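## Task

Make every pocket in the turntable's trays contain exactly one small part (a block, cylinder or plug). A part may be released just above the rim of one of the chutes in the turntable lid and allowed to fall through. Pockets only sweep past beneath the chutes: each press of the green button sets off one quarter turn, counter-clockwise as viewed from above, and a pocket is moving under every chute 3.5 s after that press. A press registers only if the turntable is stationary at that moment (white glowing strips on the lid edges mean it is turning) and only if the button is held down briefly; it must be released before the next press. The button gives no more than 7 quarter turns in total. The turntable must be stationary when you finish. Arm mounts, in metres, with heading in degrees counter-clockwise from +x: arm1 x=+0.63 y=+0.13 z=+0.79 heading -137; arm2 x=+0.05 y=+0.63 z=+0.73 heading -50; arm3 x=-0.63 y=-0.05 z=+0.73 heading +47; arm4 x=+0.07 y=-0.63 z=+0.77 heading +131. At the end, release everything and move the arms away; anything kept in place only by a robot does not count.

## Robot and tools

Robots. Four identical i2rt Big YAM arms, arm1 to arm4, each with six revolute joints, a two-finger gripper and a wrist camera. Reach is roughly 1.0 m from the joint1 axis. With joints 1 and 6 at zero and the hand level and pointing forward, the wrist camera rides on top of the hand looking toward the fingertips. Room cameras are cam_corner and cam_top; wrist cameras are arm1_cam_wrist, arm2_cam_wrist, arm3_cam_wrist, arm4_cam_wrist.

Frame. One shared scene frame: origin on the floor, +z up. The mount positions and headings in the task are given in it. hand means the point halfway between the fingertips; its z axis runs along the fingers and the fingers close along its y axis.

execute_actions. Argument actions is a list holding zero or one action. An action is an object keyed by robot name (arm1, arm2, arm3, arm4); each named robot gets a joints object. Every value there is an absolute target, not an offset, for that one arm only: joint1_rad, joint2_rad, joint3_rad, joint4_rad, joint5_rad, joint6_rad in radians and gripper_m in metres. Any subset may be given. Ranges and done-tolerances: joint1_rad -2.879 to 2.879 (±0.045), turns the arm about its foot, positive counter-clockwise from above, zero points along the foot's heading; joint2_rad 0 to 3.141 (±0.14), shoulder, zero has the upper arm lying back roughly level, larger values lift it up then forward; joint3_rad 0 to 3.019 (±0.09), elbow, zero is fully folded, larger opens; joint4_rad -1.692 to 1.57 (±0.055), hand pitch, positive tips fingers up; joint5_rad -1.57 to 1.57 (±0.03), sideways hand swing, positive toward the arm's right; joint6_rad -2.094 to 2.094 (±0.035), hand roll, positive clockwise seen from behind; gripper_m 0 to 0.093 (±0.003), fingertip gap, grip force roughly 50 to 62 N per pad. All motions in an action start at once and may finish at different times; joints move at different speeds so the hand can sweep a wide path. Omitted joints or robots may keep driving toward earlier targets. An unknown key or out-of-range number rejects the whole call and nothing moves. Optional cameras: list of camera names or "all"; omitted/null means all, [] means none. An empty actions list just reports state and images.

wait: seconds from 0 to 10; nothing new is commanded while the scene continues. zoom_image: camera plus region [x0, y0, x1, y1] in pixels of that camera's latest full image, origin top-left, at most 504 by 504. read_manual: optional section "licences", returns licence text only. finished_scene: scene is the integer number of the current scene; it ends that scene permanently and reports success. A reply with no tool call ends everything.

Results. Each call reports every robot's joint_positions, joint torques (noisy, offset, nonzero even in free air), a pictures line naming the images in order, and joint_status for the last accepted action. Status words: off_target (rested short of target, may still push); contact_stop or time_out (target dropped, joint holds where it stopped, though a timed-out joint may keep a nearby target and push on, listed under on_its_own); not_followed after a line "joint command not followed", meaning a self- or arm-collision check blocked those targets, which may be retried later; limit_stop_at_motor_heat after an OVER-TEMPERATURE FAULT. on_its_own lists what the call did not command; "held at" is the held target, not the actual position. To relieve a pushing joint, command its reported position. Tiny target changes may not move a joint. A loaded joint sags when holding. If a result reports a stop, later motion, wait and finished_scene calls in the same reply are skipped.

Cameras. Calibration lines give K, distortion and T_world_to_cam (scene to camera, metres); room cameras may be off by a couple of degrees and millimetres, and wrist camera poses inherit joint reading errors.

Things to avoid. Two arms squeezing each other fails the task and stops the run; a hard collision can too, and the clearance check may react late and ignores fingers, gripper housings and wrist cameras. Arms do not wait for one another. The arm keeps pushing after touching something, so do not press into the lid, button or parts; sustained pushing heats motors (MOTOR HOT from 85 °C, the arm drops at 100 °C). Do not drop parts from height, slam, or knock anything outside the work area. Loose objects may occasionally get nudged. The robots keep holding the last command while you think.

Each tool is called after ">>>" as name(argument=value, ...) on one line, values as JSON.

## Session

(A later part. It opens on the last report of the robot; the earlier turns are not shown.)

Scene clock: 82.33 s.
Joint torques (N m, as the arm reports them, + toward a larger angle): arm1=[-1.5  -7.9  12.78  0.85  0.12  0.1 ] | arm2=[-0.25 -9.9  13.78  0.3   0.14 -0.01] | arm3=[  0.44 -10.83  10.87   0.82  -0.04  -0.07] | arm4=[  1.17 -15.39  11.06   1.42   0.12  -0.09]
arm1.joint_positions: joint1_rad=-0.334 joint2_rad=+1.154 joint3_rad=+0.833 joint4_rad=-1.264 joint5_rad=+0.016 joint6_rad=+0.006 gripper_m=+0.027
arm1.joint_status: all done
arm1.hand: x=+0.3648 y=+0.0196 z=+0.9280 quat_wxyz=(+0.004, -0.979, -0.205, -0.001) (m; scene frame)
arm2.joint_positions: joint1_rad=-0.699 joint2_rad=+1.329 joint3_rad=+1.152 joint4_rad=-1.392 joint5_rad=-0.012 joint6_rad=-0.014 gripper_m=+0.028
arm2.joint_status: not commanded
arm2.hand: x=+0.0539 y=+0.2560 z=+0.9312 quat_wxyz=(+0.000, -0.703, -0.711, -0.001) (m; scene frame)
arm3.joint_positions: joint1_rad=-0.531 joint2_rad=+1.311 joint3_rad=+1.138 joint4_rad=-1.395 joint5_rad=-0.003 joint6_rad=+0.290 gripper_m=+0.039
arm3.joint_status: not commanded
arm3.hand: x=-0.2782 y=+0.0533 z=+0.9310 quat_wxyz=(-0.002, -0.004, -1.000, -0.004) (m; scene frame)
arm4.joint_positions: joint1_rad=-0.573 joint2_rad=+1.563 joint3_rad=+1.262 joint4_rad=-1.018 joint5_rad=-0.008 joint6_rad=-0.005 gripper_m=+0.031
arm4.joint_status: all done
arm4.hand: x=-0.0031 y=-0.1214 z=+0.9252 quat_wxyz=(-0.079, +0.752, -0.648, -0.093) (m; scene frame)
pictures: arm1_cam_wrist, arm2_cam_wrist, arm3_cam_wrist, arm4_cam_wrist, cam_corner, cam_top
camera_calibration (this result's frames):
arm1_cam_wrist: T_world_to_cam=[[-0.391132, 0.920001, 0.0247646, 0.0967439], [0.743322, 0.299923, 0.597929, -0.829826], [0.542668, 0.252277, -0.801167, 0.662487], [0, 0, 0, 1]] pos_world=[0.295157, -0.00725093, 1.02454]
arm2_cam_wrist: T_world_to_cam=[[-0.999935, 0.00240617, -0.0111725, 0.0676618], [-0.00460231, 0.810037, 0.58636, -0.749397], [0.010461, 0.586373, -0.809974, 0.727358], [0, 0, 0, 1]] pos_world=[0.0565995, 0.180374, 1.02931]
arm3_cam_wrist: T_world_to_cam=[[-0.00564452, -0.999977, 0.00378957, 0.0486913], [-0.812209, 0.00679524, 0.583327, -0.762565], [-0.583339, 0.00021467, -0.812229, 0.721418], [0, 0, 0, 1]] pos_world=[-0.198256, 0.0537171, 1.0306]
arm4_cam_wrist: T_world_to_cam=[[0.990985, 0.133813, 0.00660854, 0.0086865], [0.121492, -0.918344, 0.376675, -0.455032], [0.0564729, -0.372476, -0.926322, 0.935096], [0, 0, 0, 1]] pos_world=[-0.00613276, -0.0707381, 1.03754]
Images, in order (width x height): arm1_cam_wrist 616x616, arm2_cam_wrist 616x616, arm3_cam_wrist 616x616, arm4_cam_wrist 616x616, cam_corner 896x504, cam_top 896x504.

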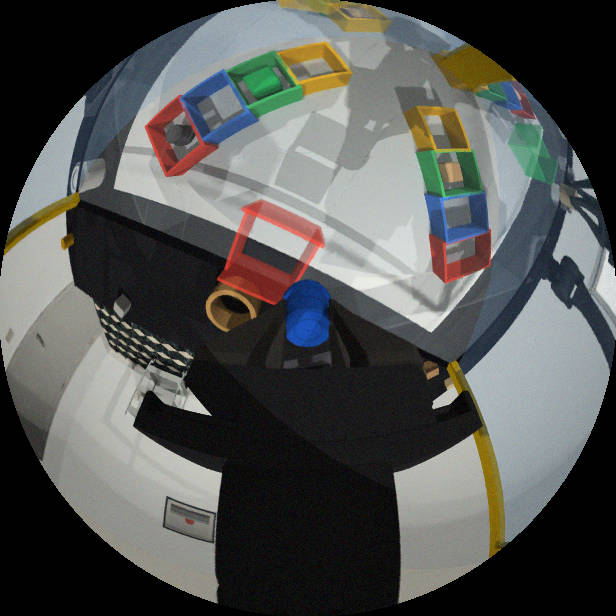

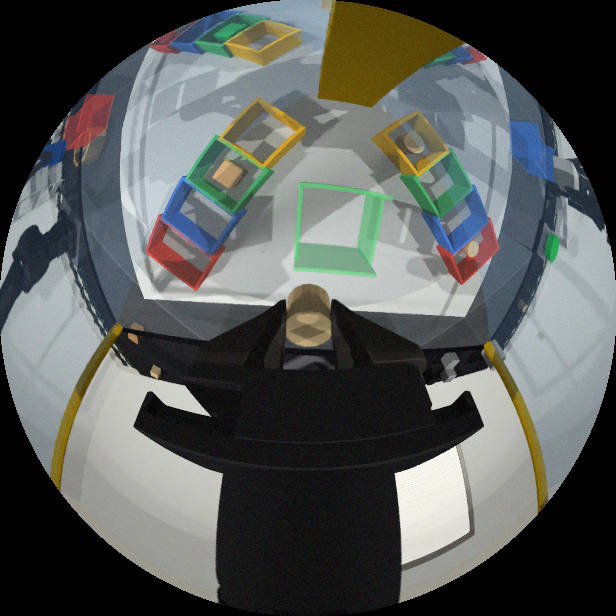

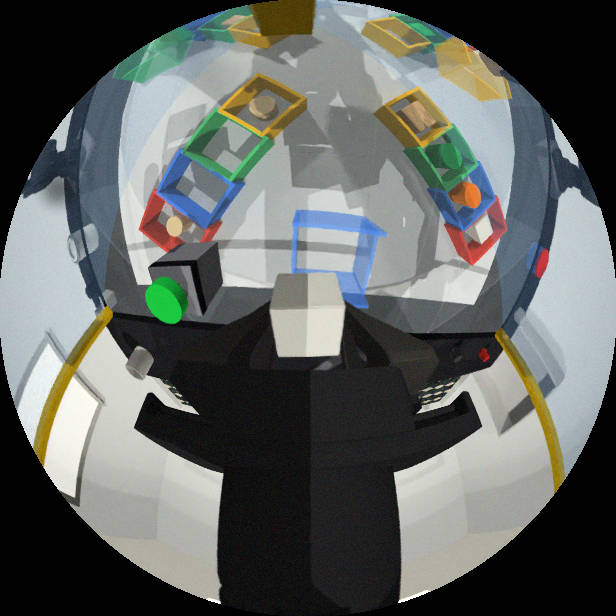

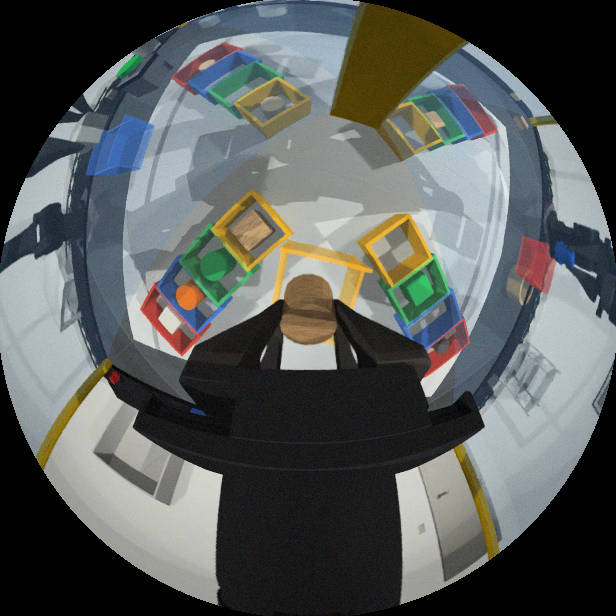

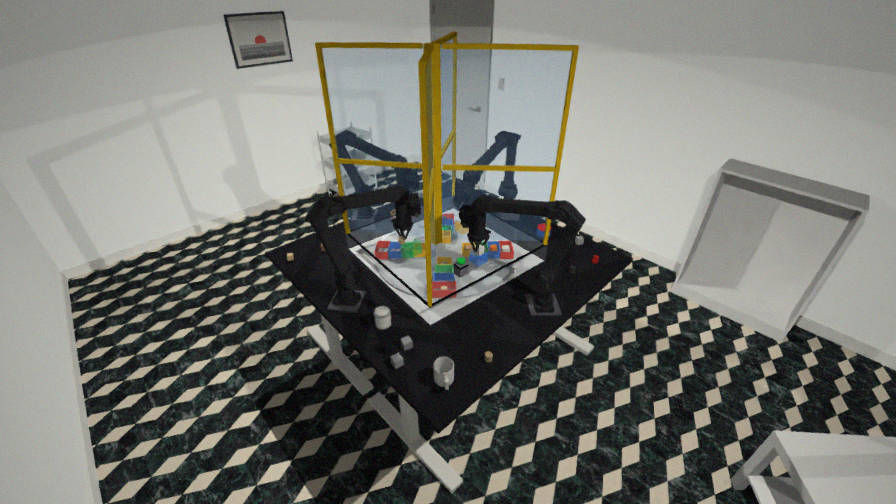

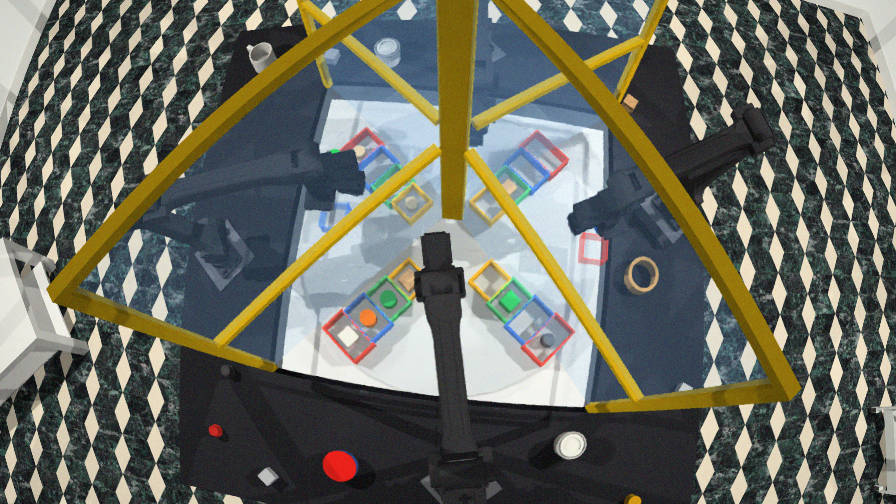

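>>> execute_actions(actions=[{"arm1":{"joints":{"joint1_rad":-0.263,"joint4_rad":-1.205}},"arm2":{"joints":{"joint1_rad":-0.746,"joint2_rad":1.405,"joint3_rad":1.285,"joint4_rad":-1.39}},"arm3":{"joints":{"joint1_rad":-0.618,"joint2_rad":1.325,"joint3_rad":1.19}},"arm4":{"joints":{"joint1_rad":-0.612}}}], cameras=["arm1_cam_wrist","arm2_cam_wrist","arm3_cam_wrist","arm4_cam_wrist"])

>>> execute_actions(actions=[{"arm3":{"joints":{"joint3_rad":1.44,"joint4_rad":-1.55}}}], cameras=[])

>>> execute_actions(actions=[{"arm3":{"joints":{"joint1_rad":-0.267,"joint2_rad":1.41}}}], cameras=["arm3_cam_wrist","cam_corner"])

Scene clock: 114.17 s.
Joint torques (N m, as the arm reports them, + toward a larger angle): arm1=[-0.37 -7.64 12.95  0.99  0.12  0.11] | arm2=[ 0.19 -9.35 13.92  0.3   0.14 -0.02] | arm3=[ 1.54 -9.54 11.49  0.77 -0.01 -0.09] | arm4=[  0.98 -15.05  11.26   1.4    0.1   -0.11]
arm1.joint_positions: joint1_rad=-0.268 joint2_rad=+1.154 joint3_rad=+0.833 joint4_rad=-1.220 joint5_rad=+0.016 joint6_rad=+0.006 gripper_m=+0.027
arm1.joint_status: all done
arm1.hand: x=+0.3635 y=-0.0029 z=+0.9283 quat_wxyz=(-0.001, -0.971, -0.237, +0.020) (m; scene frame)
arm2.joint_positions: joint1_rad=-0.743 joint2_rad=+1.390 joint3_rad=+1.235 joint4_rad=-1.392 joint5_rad=-0.012 joint6_rad=-0.014 gripper_m=+0.028
arm2.joint_status: all done
arm2.hand: x=+0.0362 y=+0.2261 z=+0.9405 quat_wxyz=(-0.008, -0.719, -0.695, +0.007) (m; scene frame)
arm3.joint_positions: joint1_rad=-0.618 joint2_rad=+1.321 joint3_rad=+1.138 joint4_rad=-1.395 joint5_rad=-0.003 joint6_rad=+0.290 gripper_m=+0.039
arm3.joint_status: all done
arm3.hand: x=-0.2700 y=+0.0227 z=+0.9276 quat_wxyz=(+0.002, -0.047, -0.999, -0.004) (m; scene frame)
arm4.joint_positions: joint1_rad=-0.613 joint2_rad=+1.563 joint3_rad=+1.262 joint4_rad=-1.018 joint5_rad=-0.008 joint6_rad=-0.005 gripper_m=+0.031
arm4.joint_status: all done
arm4.hand: x=+0.0174 y=-0.1188 z=+0.9253 quat_wxyz=(-0.081, +0.739, -0.663, -0.092) (m; scene frame)
pictures: arm1_cam_wrist, arm2_cam_wrist, arm3_cam_wrist, arm4_cam_wrist
camera_calibration (this result's frames):
arm1_cam_wrist: T_world_to_cam=[[-0.450329, 0.892524, 0.0246175, 0.13852], [0.744742, 0.36027, 0.561752, -0.78908], [0.492508, 0.271306, -0.82694, 0.711356], [0, 0, 0, 1]] pos_world=[0.299693, -0.0323457, 1.02811]
arm2_cam_wrist: T_world_to_cam=[[-0.998891, 0.0457719, -0.0110544, 0.0401932], [0.0314035, 0.822485, 0.567919, -0.717424], [0.0350868, 0.566942, -0.82301, 0.768395], [0, 0, 0, 1]] pos_world=[0.0357177, 0.152595, 1.04028]
arm3_cam_wrist: T_world_to_cam=[[-0.0916363, -0.995776, 0.00582154, -0.00711315], [-0.802807, 0.0773347, 0.591203, -0.760107], [-0.589155, 0.0495021, -0.806502, 0.71539], [0, 0, 0, 1]] pos_world=[-0.189395, 0.0162862, 1.02638]
arm4_cam_wrist: T_world_to_cam=[[0.995582, 0.0936425, 0.00688129, -0.0171593], [0.0841744, -0.922586, 0.376496, -0.454903], [0.0416047, -0.374254, -0.926393, 0.935092], [0, 0, 0, 1]] pos_world=[0.0164704, -0.0681185, 1.03765]
Images, in order (width x height): arm1_cam_wrist 616x616, arm2_cam_wrist 616x616, arm3_cam_wrist 616x616, arm4_cam_wrist 616x616.

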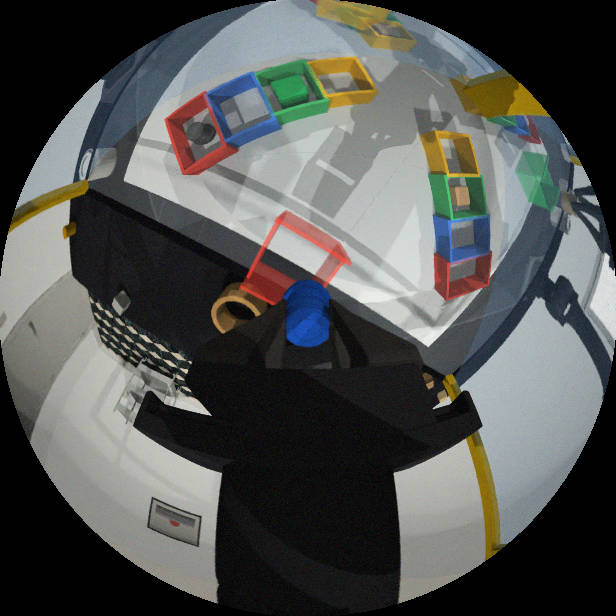

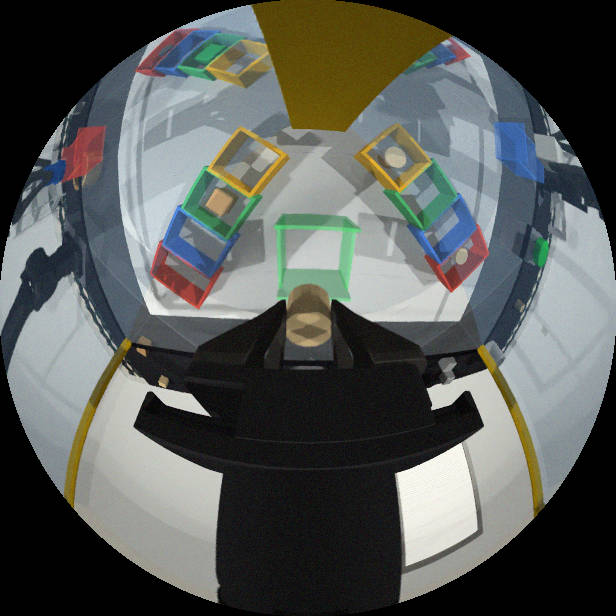

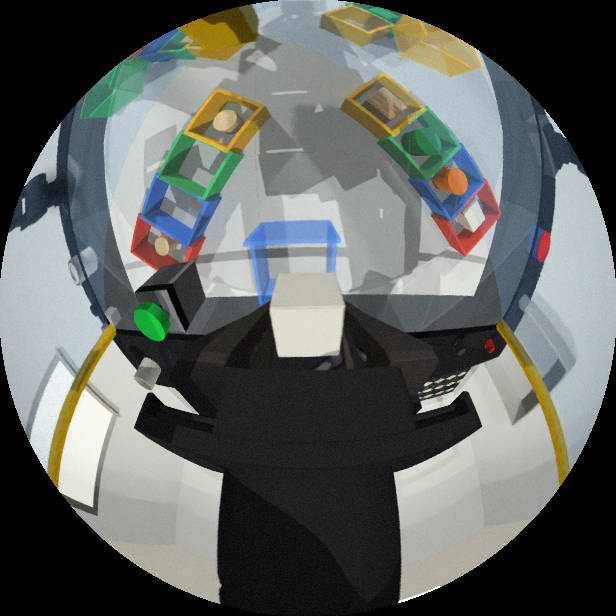

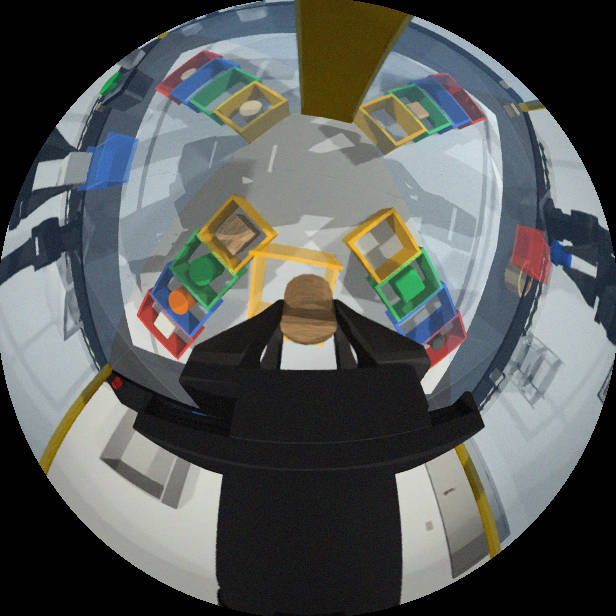

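Scene clock: 115.17 s.
Joint torques (N m, as the arm reports them, + toward a larger angle): arm1=[-0.32 -7.75 12.95  1.01  0.12  0.11] | arm2=[ 0.15 -9.17 13.95  0.29  0.16 -0.03] | arm3=[  1.53 -10.2   11.1    0.2   -0.03  -0.08] | arm4=[  0.81 -15.7   11.16   1.27   0.11  -0.06]
arm1.joint_positions: joint1_rad=-0.268 joint2_rad=+1.154 joint3_rad=+0.833 joint4_rad=-1.220 joint5_rad=+0.016 joint6_rad=+0.006 gripper_m=+0.027
arm1.joint_status: not commanded
arm1.hand: x=+0.3635 y=-0.0029 z=+0.9283 quat_wxyz=(-0.001, -0.971, -0.237, +0.020) (m; scene frame)
arm2.joint_positions: joint1_rad=-0.743 joint2_rad=+1.390 joint3_rad=+1.235 joint4_rad=-1.392 joint5_rad=-0.012 joint6_rad=-0.014 gripper_m=+0.028
arm2.joint_status: not commanded
arm2.hand: x=+0.0362 y=+0.2261 z=+0.9405 quat_wxyz=(-0.008, -0.719, -0.695, +0.007) (m; scene frame)
arm3.joint_positions: joint1_rad=-0.618 joint2_rad=+1.325 joint3_rad=+1.397 joint4_rad=-1.539 joint5_rad=-0.003 joint6_rad=+0.290 gripper_m=+0.039
arm3.joint_status: all done
arm3.hand: x=-0.2367 y=+0.0288 z=+1.0262 quat_wxyz=(-0.052, -0.047, -0.997, -0.017) (m; scene frame)
arm4.joint_positions: joint1_rad=-0.613 joint2_rad=+1.563 joint3_rad=+1.262 joint4_rad=-1.018 joint5_rad=-0.008 joint6_rad=-0.005 gripper_m=+0.031
arm4.joint_status: not commanded
arm4.hand: x=+0.0174 y=-0.1188 z=+0.9253 quat_wxyz=(-0.081, +0.739, -0.663, -0.092) (m; scene frame)
pictures: none
No camera images: the call's "cameras" was empty. Leave "cameras" out to get every camera's image.

Scene clock: 116.23 s.
Joint torques (N m, as the arm reports them, + toward a larger angle): arm1=[-0.38 -7.71 12.95  1.01  0.12  0.11] | arm2=[ 0.08 -9.18 14.03  0.25  0.16 -0.03] | arm3=[  0.74 -12.31  10.92   0.17   0.04  -0.07] | arm4=[  0.53 -14.98  11.14   1.31   0.09  -0.09]
arm1.joint_positions: joint1_rad=-0.268 joint2_rad=+1.154 joint3_rad=+0.833 joint4_rad=-1.220 joint5_rad=+0.016 joint6_rad=+0.006 gripper_m=+0.027
arm1.joint_status: not commanded
arm1.hand: x=+0.3635 y=-0.0029 z=+0.9283 quat_wxyz=(-0.001, -0.971, -0.237, +0.020) (m; scene frame)
arm2.joint_positions: joint1_rad=-0.743 joint2_rad=+1.390 joint3_rad=+1.235 joint4_rad=-1.392 joint5_rad=-0.012 joint6_rad=-0.014 gripper_m=+0.028
arm2.joint_status: not commanded
arm2.hand: x=+0.0362 y=+0.2261 z=+0.9405 quat_wxyz=(-0.008, -0.719, -0.695, +0.007) (m; scene frame)
arm3.joint_positions: joint1_rad=-0.255 joint2_rad=+1.424 joint3_rad=+1.397 joint4_rad=-1.540 joint5_rad=-0.005 joint6_rad=+0.288 gripper_m=+0.039
arm3.joint_status: all done
arm3.hand: x=-0.2779 y=+0.1715 z=+0.9885 quat_wxyz=(-0.003, +0.134, -0.991, -0.006) (m; scene frame)
arm4.joint_positions: joint1_rad=-0.613 joint2_rad=+1.563 joint3_rad=+1.262 joint4_rad=-1.018 joint5_rad=-0.008 joint6_rad=-0.005 gripper_m=+0.031
arm4.joint_status: not commanded
arm4.hand: x=+0.0174 y=-0.1188 z=+0.9253 quat_wxyz=(-0.081, +0.739, -0.663, -0.092) (m; scene frame)
pictures: arm3_cam_wrist, cam_corner
camera_calibration (this result's frames):
arm3_cam_wrist: T_world_to_cam=[[0.268357, -0.963317, 0.00227446, 0.238023], [-0.784223, -0.217093, 0.581261, -0.748484], [-0.559445, -0.157769, -0.813714, 0.803478], [0, 0, 0, 1]] pos_world=[-0.201351, 0.193564, 1.08832]
Images, in order (width x height): arm3_cam_wrist 616x616, cam_corner 896x504.

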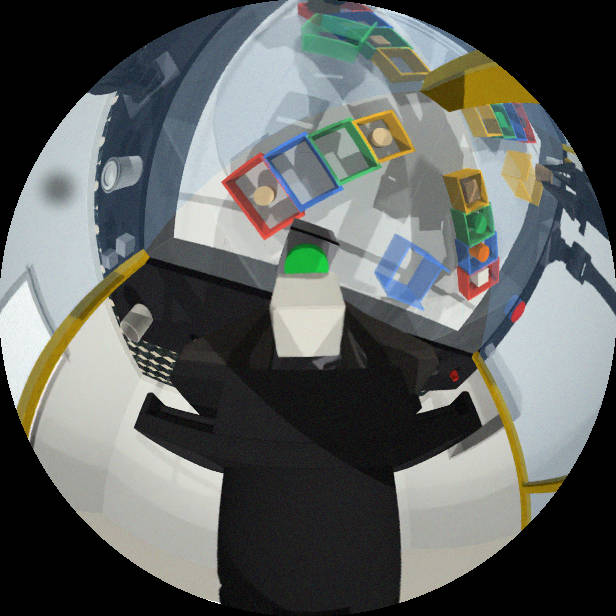

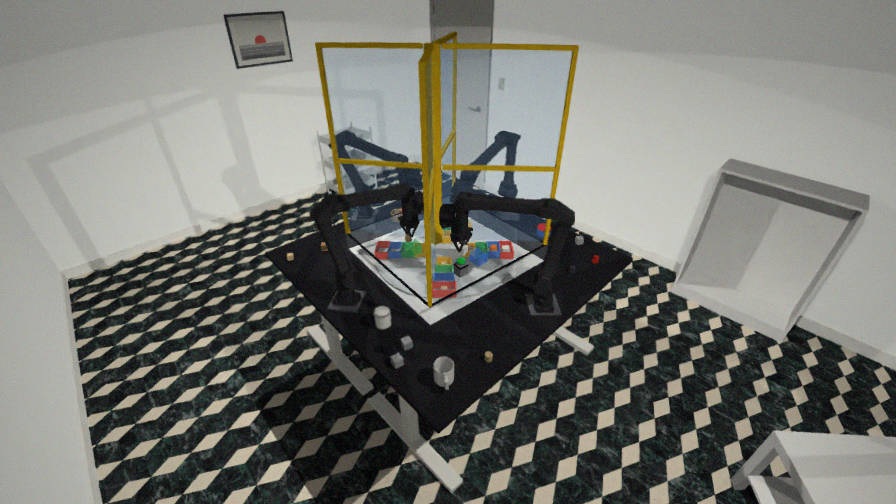

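>>> execute_actions(actions=[{"arm3":{"joints":{"joint3_rad":1.24,"joint4_rad":-1.375}},"arm1":{"joints":{"joint1_rad":-0.245}},"arm2":{"joints":{"joint1_rad":-0.765,"joint2_rad":1.425}},"arm4":{"joints":{"joint1_rad":-0.59}}}], cameras=["cam_corner"])

>>> execute_actions(actions=[{"arm3":{"joints":{"joint1_rad":-0.595,"joint2_rad":1.25}}}], cameras=[])

>>> execute_actions(actions=[{"arm3":{"joints":{"joint2_rad":1.315,"joint3_rad":1.15,"joint4_rad":-1.395}}}], cameras=["cam_top"])

>>> wait(seconds=0.8)

>>> wait(seconds=0.35)

Scene clock: 127.83 s.
Joint torques (N m, as the arm reports them, + toward a larger angle): arm1=[ 0.16 -7.62 12.96  1.02  0.12  0.11] | arm2=[-0.25 -8.89 13.93  0.29  0.16 -0.02] | arm3=[  0.39 -10.2    6.9    1.32  -0.02  -0.07] | arm4=[  0.65 -14.93  11.31   1.38   0.12  -0.11]
arm1.joint_positions: joint1_rad=-0.256 joint2_rad=+1.154 joint3_rad=+0.833 joint4_rad=-1.220 joint5_rad=+0.016 joint6_rad=+0.006 gripper_m=+0.027
arm1.joint_status: all done
arm1.hand: x=+0.3651 y=-0.0060 z=+0.9284 quat_wxyz=(-0.001, -0.970, -0.243, +0.020) (m; scene frame)
arm2.joint_positions: joint1_rad=-0.756 joint2_rad=+1.407 joint3_rad=+1.235 joint4_rad=-1.392 joint5_rad=-0.012 joint6_rad=-0.014 gripper_m=+0.028
arm2.joint_status: all done
arm2.hand: x=+0.0305 y=+0.2251 z=+0.9341 quat_wxyz=(-0.002, -0.723, -0.690, +0.001) (m; scene frame)
arm3.joint_positions: joint1_rad=-0.255 joint2_rad=+1.401 joint3_rad=+1.254 joint4_rad=-1.391 joint5_rad=-0.003 joint6_rad=+0.288 gripper_m=+0.039
arm3.joint_status: all done
arm3.hand: x=-0.2825 y=+0.1685 z=+0.9431 quat_wxyz=(-0.016, +0.134, -0.991, -0.011) (m; scene frame)
arm4.joint_positions: joint1_rad=-0.593 joint2_rad=+1.563 joint3_rad=+1.262 joint4_rad=-1.018 joint5_rad=-0.008 joint6_rad=-0.005 gripper_m=+0.031
arm4.joint_status: all done
arm4.hand: x=+0.0071 y=-0.1200 z=+0.9253 quat_wxyz=(-0.080, +0.745, -0.655, -0.093) (m; scene frame)
pictures: cam_corner
Images, in order (width x height): cam_corner 896x504.

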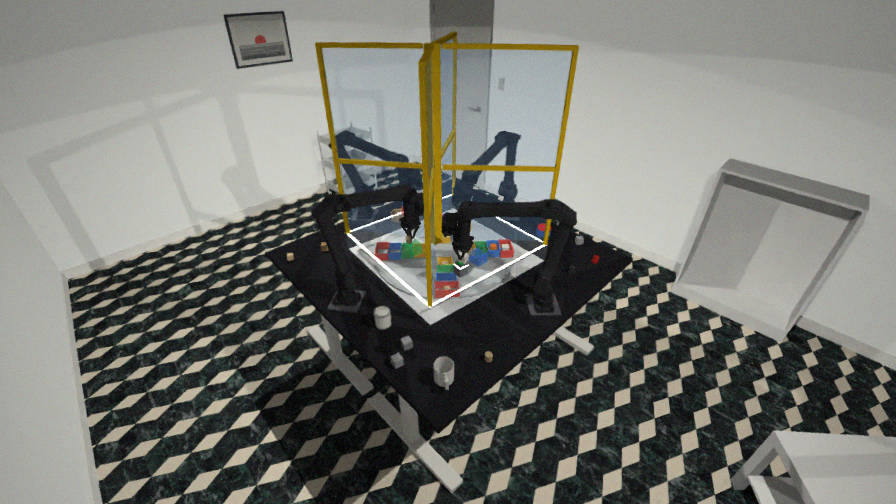

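Scene clock: 128.93 s.
Joint torques (N m, as the arm reports them, + toward a larger angle): arm1=[ 0.15 -7.73 12.94  1.01  0.12  0.11] | arm2=[-0.4  -9.16 13.93  0.23  0.15 -0.02] | arm3=[ 2.02 -8.45  8.6   1.31 -0.06 -0.06] | arm4=[  0.65 -15.38  11.19   1.37   0.11  -0.06]
arm1.joint_positions: joint1_rad=-0.256 joint2_rad=+1.154 joint3_rad=+0.833 joint4_rad=-1.220 joint5_rad=+0.016 joint6_rad=+0.006 gripper_m=+0.027
arm1.joint_status: not commanded
arm1.hand: x=+0.3651 y=-0.0060 z=+0.9284 quat_wxyz=(-0.001, -0.970, -0.243, +0.020) (m; scene frame)
arm2.joint_positions: joint1_rad=-0.756 joint2_rad=+1.407 joint3_rad=+1.235 joint4_rad=-1.392 joint5_rad=-0.012 joint6_rad=-0.014 gripper_m=+0.028
arm2.joint_status: not commanded
arm2.hand: x=+0.0305 y=+0.2251 z=+0.9341 quat_wxyz=(-0.002, -0.723, -0.690, +0.001) (m; scene frame)
arm3.joint_positions: joint1_rad=-0.600 joint2_rad=+1.247 joint3_rad=+1.234 joint4_rad=-1.386 joint5_rad=-0.003 joint6_rad=+0.288 gripper_m=+0.039
arm3.joint_status: all done
arm3.hand: x=-0.2500 y=+0.0333 z=+0.9929 quat_wxyz=(-0.085, -0.038, -0.995, -0.025) (m; scene frame)
arm4.joint_positions: joint1_rad=-0.593 joint2_rad=+1.563 joint3_rad=+1.262 joint4_rad=-1.018 joint5_rad=-0.008 joint6_rad=-0.005 gripper_m=+0.031
arm4.joint_status: not commanded
arm4.hand: x=+0.0071 y=-0.1200 z=+0.9253 quat_wxyz=(-0.080, +0.745, -0.655, -0.093) (m; scene frame)
pictures: none
No camera images: the call's "cameras" was empty. Leave "cameras" out to get every camera's image.

Scene clock: 129.90 s.
Joint torques (N m, as the arm reports them, + toward a larger angle): arm1=[ 0.17 -7.71 12.94  1.02  0.12  0.11] | arm2=[-0.04 -9.08 13.98  0.32  0.15 -0.02] | arm3=[  1.85 -10.55   8.45   0.13  -0.04  -0.06] | arm4=[  0.81 -15.2   11.23   1.24   0.1   -0.08]
arm1.joint_positions: joint1_rad=-0.256 joint2_rad=+1.154 joint3_rad=+0.833 joint4_rad=-1.220 joint5_rad=+0.016 joint6_rad=+0.006 gripper_m=+0.027
arm1.joint_status: not commanded
arm1.hand: x=+0.3651 y=-0.0060 z=+0.9284 quat_wxyz=(-0.001, -0.970, -0.243, +0.020) (m; scene frame)
arm2.joint_positions: joint1_rad=-0.756 joint2_rad=+1.407 joint3_rad=+1.235 joint4_rad=-1.392 joint5_rad=-0.012 joint6_rad=-0.014 gripper_m=+0.028
arm2.joint_status: not commanded
arm2.hand: x=+0.0305 y=+0.2251 z=+0.9341 quat_wxyz=(-0.002, -0.723, -0.690, +0.001) (m; scene frame)
arm3.joint_positions: joint1_rad=-0.600 joint2_rad=+1.327 joint3_rad=+1.137 joint4_rad=-1.386 joint5_rad=-0.003 joint6_rad=+0.288 gripper_m=+0.039
arm3.joint_status: all done
arm3.hand: x=-0.2688 y=+0.0296 z=+0.9253 quat_wxyz=(+0.001, -0.038, -0.999, -0.003) (m; scene frame)
arm4.joint_positions: joint1_rad=-0.593 joint2_rad=+1.563 joint3_rad=+1.262 joint4_rad=-1.018 joint5_rad=-0.008 joint6_rad=-0.005 gripper_m=+0.031
arm4.joint_status: not commanded
arm4.hand: x=+0.0071 y=-0.1200 z=+0.9253 quat_wxyz=(-0.080, +0.745, -0.655, -0.093) (m; scene frame)
pictures: cam_top
Images, in order (width x height): cam_top 896x504.

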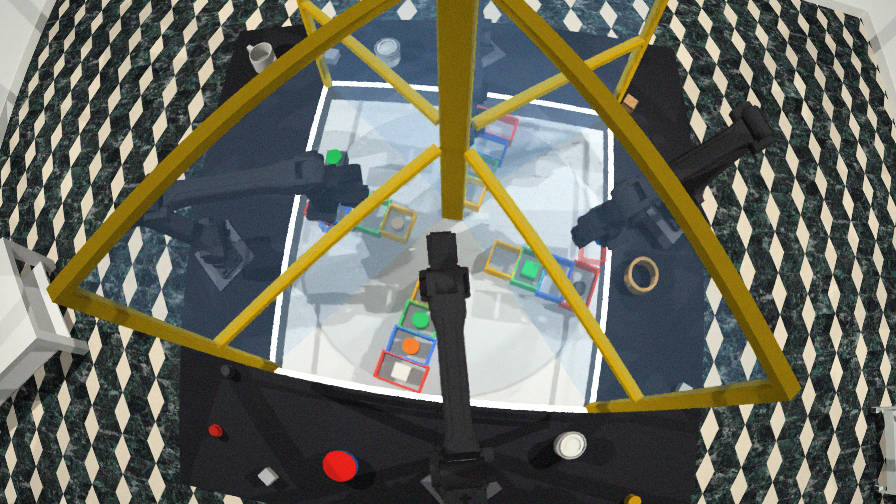

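Scene clock: 130.70 s.
Joint torques (N m, as the arm reports them, + toward a larger angle): arm1=[ 0.16 -7.76 12.95  1.01  0.12  0.11] | arm2=[-0.26 -9.08 13.94  0.21  0.15 -0.02] | arm3=[  1.67 -11.05   8.66   0.23  -0.06  -0.08] | arm4=[  1.02 -15.28  11.25   1.37   0.08  -0.09]
arm1.joint_positions: joint1_rad=-0.256 joint2_rad=+1.154 joint3_rad=+0.833 joint4_rad=-1.220 joint5_rad=+0.016 joint6_rad=+0.006 gripper_m=+0.027
arm1.joint_status: not commanded
arm1.hand: x=+0.3651 y=-0.0060 z=+0.9284 quat_wxyz=(-0.001, -0.970, -0.243, +0.020) (m; scene frame)
arm2.joint_positions: joint1_rad=-0.756 joint2_rad=+1.407 joint3_rad=+1.235 joint4_rad=-1.392 joint5_rad=-0.012 joint6_rad=-0.014 gripper_m=+0.028
arm2.joint_status: not commanded
arm2.hand: x=+0.0305 y=+0.2251 z=+0.9341 quat_wxyz=(-0.002, -0.723, -0.690, +0.001) (m; scene frame)
arm3.joint_positions: joint1_rad=-0.600 joint2_rad=+1.327 joint3_rad=+1.137 joint4_rad=-1.386 joint5_rad=-0.003 joint6_rad=+0.288 gripper_m=+0.039
arm3.joint_status: all done
arm3.hand: x=-0.2688 y=+0.0296 z=+0.9253 quat_wxyz=(+0.001, -0.038, -0.999, -0.003) (m; scene frame)
arm4.joint_positions: joint1_rad=-0.593 joint2_rad=+1.563 joint3_rad=+1.262 joint4_rad=-1.018 joint5_rad=-0.008 joint6_rad=-0.005 gripper_m=+0.031
arm4.joint_status: not commanded
arm4.hand: x=+0.0071 y=-0.1200 z=+0.9253 quat_wxyz=(-0.080, +0.745, -0.655, -0.093) (m; scene frame)
wait: 0.80 s; at rest by 0.27 s
pictures: arm1_cam_wrist, arm2_cam_wrist, arm3_cam_wrist, arm4_cam_wrist, cam_corner, cam_top
camera_calibration (this result's frames):
arm1_cam_wrist: T_world_to_cam=[[-0.460509, 0.887311, 0.0247284, 0.145539], [0.740645, 0.368737, 0.561674, -0.787563], [0.489261, 0.276971, -0.826989, 0.712688], [0, 0, 0, 1]] pos_world=[0.301636, -0.0361281, 1.02814]
arm2_cam_wrist: T_world_to_cam=[[-0.998147, 0.0598443, -0.0110357, 0.0312852], [0.0422795, 0.812422, 0.581535, -0.723599], [0.0437672, 0.579991, -0.813446, 0.751786], [0, 0, 0, 1]] pos_world=[0.0289171, 0.149966, 1.03268]
arm3_cam_wrist: T_world_to_cam=[[-0.0722754, -0.997368, 0.00585412, 0.0050767], [-0.805858, 0.0618539, 0.588869, -0.75657], [-0.587681, 0.0378432, -0.808207, 0.716263], [0, 0, 0, 1]] pos_world=[-0.188386, 0.0247544, 1.02438]
arm4_cam_wrist: T_world_to_cam=[[0.993486, 0.113751, 0.00674589, -0.00423698], [0.102855, -0.920654, 0.376587, -0.455089], [0.0490477, -0.37344, -0.926357, 0.935045], [0, 0, 0, 1]] pos_world=[0.00515561, -0.0693141, 1.03759]
Images, in order (width x height): arm1_cam_wrist 616x616, arm2_cam_wrist 616x616, arm3_cam_wrist 616x616, arm4_cam_wrist 616x616, cam_corner 896x504, cam_top 896x504.

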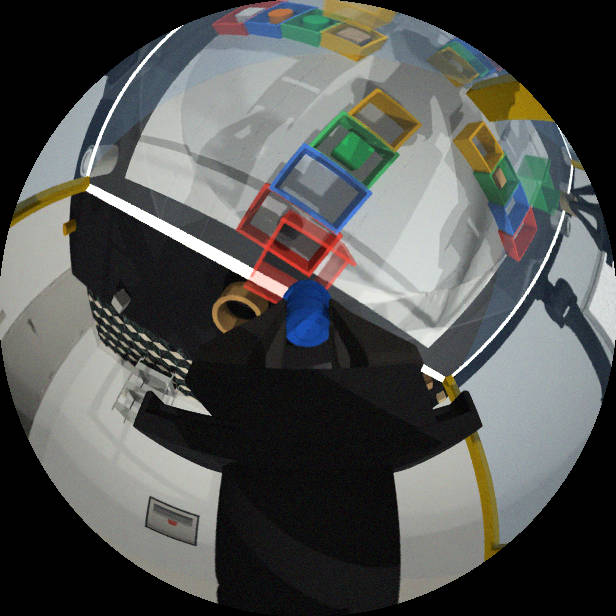

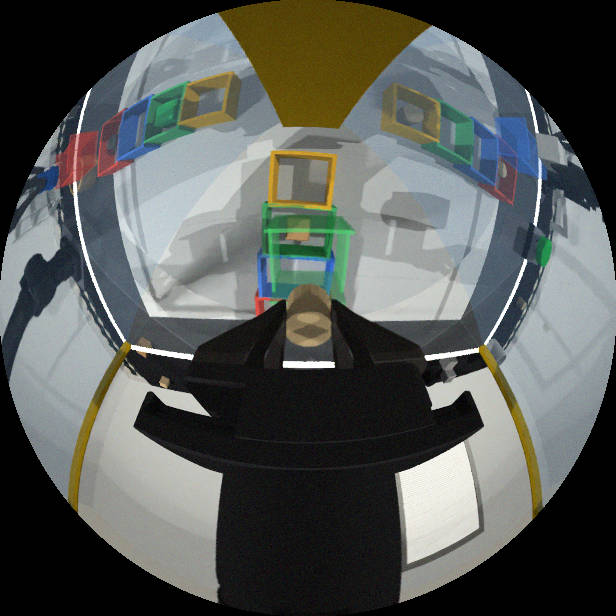

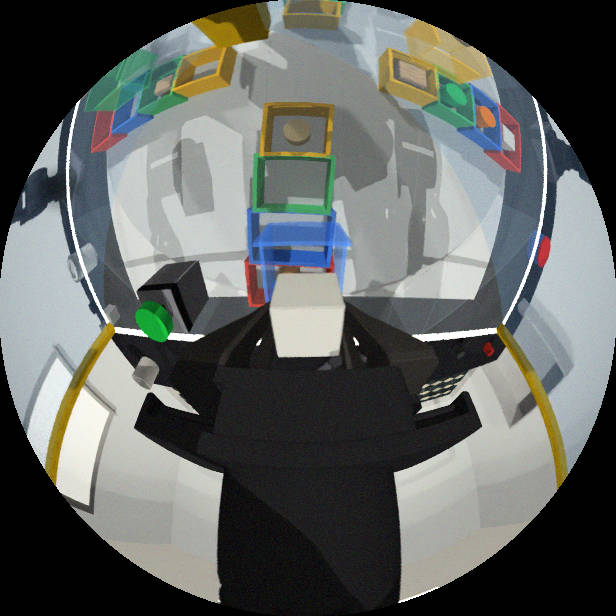

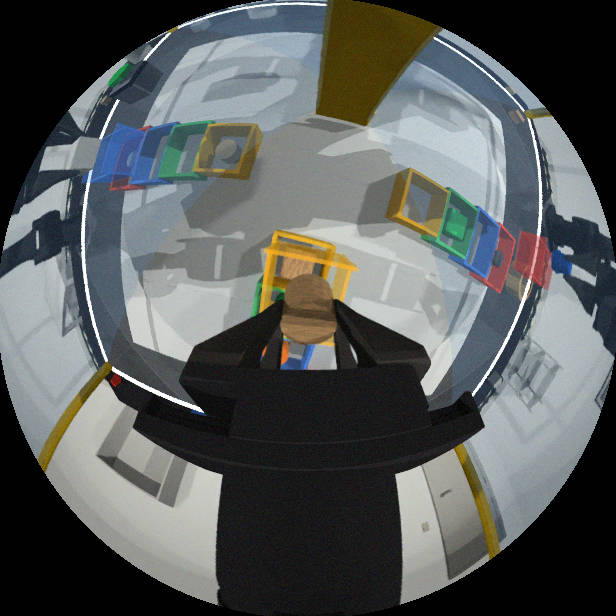

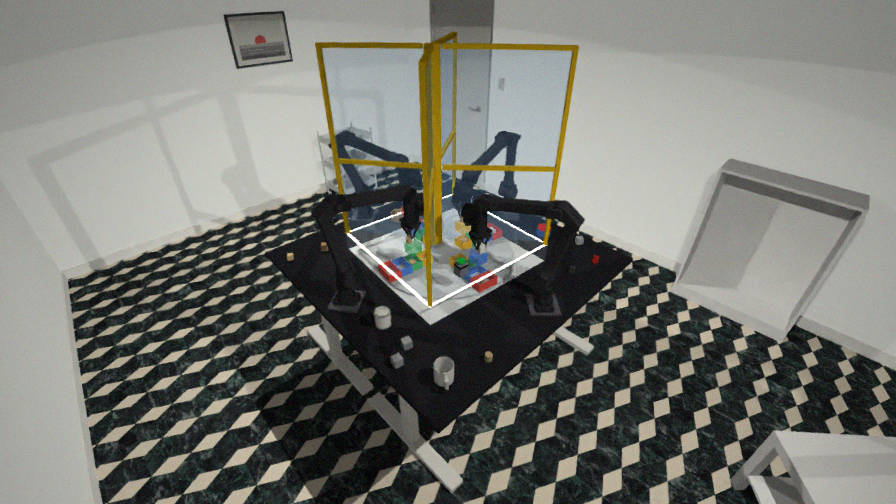

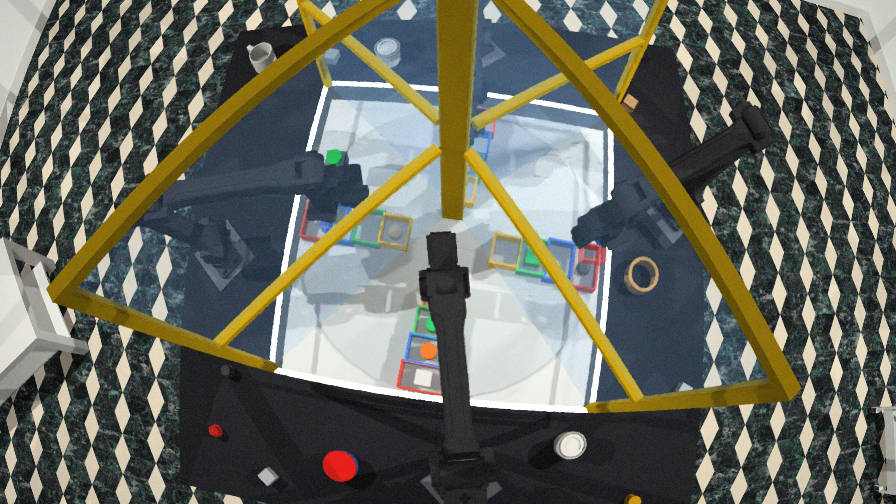

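Scene clock: 131.07 s.
Joint torques (N m, as the arm reports them, + toward a larger angle): arm1=[ 0.17 -7.71 12.95  1.02  0.12  0.11] | arm2=[-0.38 -8.85 13.95  0.29  0.15 -0.02] | arm3=[  1.97 -10.79   8.71   0.13  -0.06  -0.07] | arm4=[  1.03 -14.59  11.21   1.42   0.1   -0.05]
arm1.joint_positions: joint1_rad=-0.256 joint2_rad=+1.154 joint3_rad=+0.833 joint4_rad=-1.220 joint5_rad=+0.016 joint6_rad=+0.006 gripper_m=+0.027
arm1.joint_status: not commanded
arm1.hand: x=+0.3651 y=-0.0060 z=+0.9284 quat_wxyz=(-0.001, -0.970, -0.243, +0.020) (m; scene frame)
arm2.joint_positions: joint1_rad=-0.756 joint2_rad=+1.407 joint3_rad=+1.235 joint4_rad=-1.392 joint5_rad=-0.012 joint6_rad=-0.014 gripper_m=+0.028
arm2.joint_status: not commanded
arm2.hand: x=+0.0305 y=+0.2251 z=+0.9341 quat_wxyz=(-0.002, -0.723, -0.690, +0.001) (m; scene frame)
arm3.joint_positions: joint1_rad=-0.600 joint2_rad=+1.327 joint3_rad=+1.137 joint4_rad=-1.386 joint5_rad=-0.003 joint6_rad=+0.288 gripper_m=+0.039
arm3.joint_status: all done
arm3.hand: x=-0.2688 y=+0.0296 z=+0.9253 quat_wxyz=(+0.001, -0.038, -0.999, -0.003) (m; scene frame)
arm4.joint_positions: joint1_rad=-0.593 joint2_rad=+1.563 joint3_rad=+1.262 joint4_rad=-1.018 joint5_rad=-0.008 joint6_rad=-0.005 gripper_m=+0.031
arm4.joint_status: not commanded
arm4.hand: x=+0.0071 y=-0.1200 z=+0.9253 quat_wxyz=(-0.080, +0.745, -0.655, -0.093) (m; scene frame)
wait: 0.37 s; at rest by 0.27 s
pictures: arm1_cam_wrist, arm2_cam_wrist, arm3_cam_wrist, arm4_cam_wrist, cam_corner, cam_top
camera_calibration (this result's frames):
arm1_cam_wrist: T_world_to_cam=[[-0.460509, 0.887311, 0.0247284, 0.145539], [0.740645, 0.368737, 0.561674, -0.787563], [0.489261, 0.276971, -0.826989, 0.712688], [0, 0, 0, 1]] pos_world=[0.301636, -0.0361281, 1.02814]
arm2_cam_wrist: T_world_to_cam=[[-0.998147, 0.0598443, -0.0110357, 0.0312852], [0.0422795, 0.812422, 0.581535, -0.723599], [0.0437672, 0.579991, -0.813446, 0.751786], [0, 0, 0, 1]] pos_world=[0.0289171, 0.149966, 1.03268]
arm3_cam_wrist: T_world_to_cam=[[-0.0722754, -0.997368, 0.00585412, 0.0050767], [-0.805858, 0.0618539, 0.588869, -0.75657], [-0.587681, 0.0378432, -0.808207, 0.716263], [0, 0, 0, 1]] pos_world=[-0.188386, 0.0247544, 1.02438]
arm4_cam_wrist: T_world_to_cam=[[0.993486, 0.113751, 0.00674589, -0.00423698], [0.102855, -0.920654, 0.376587, -0.455089], [0.0490477, -0.37344, -0.926357, 0.935045], [0, 0, 0, 1]] pos_world=[0.00515561, -0.0693141, 1.03759]
Images, in order (width x height): arm1_cam_wrist 616x616, arm2_cam_wrist 616x616, arm3_cam_wrist 616x616, arm4_cam_wrist 616x616, cam_corner 896x504, cam_top 896x504.

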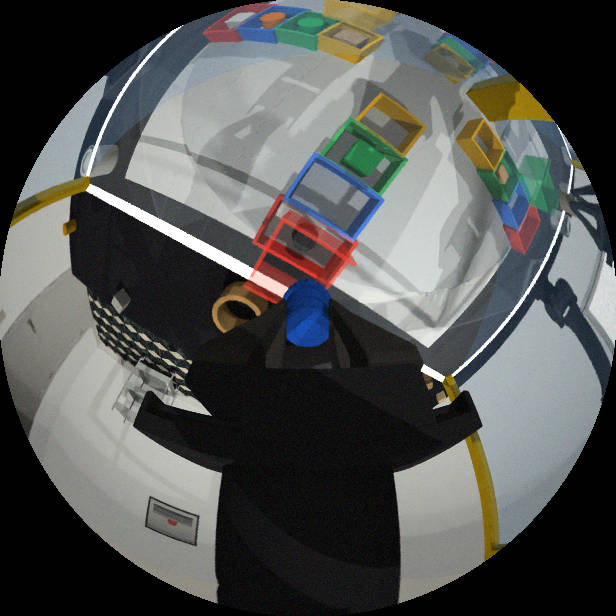

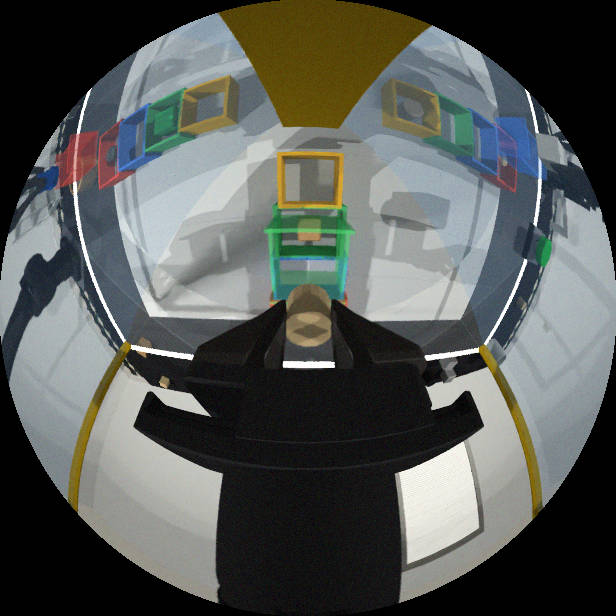

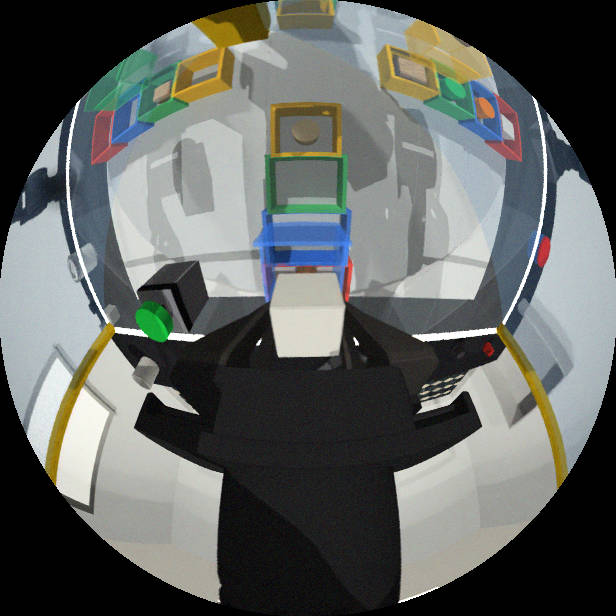

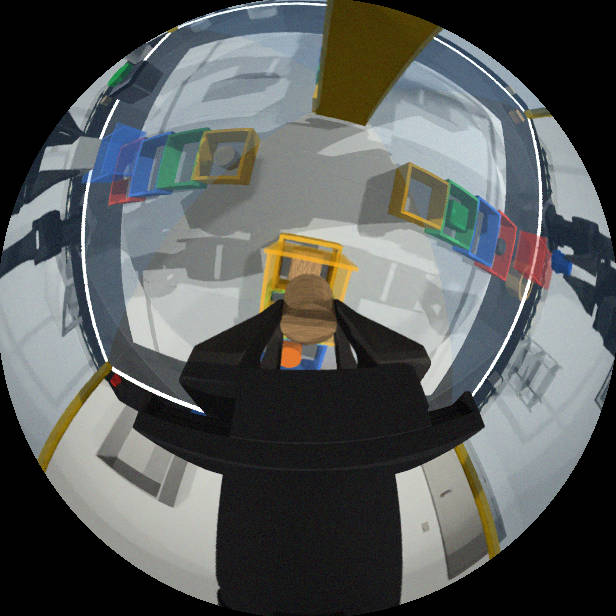

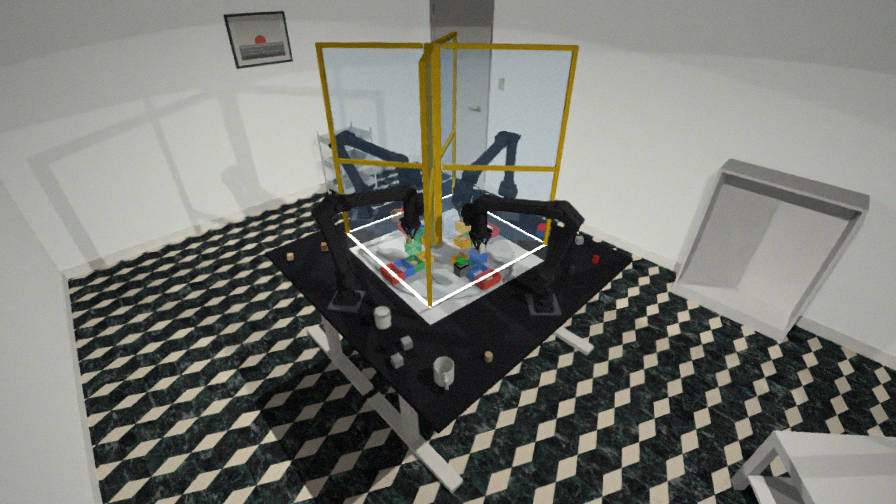

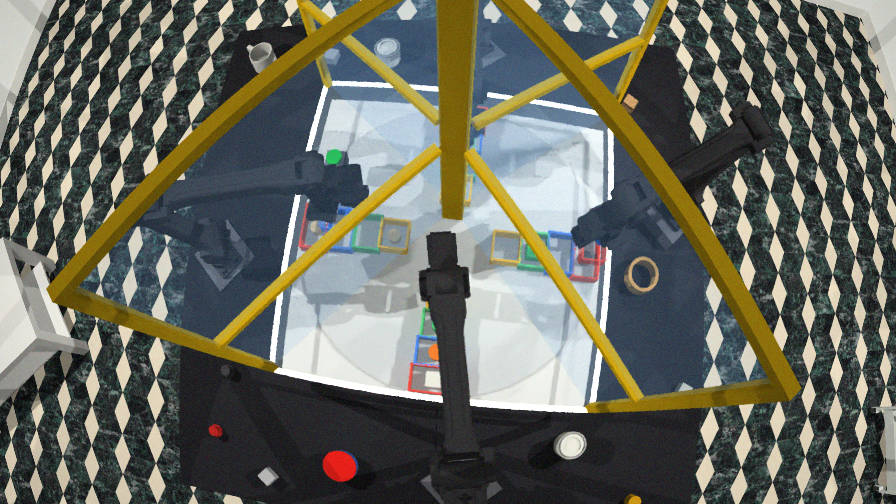

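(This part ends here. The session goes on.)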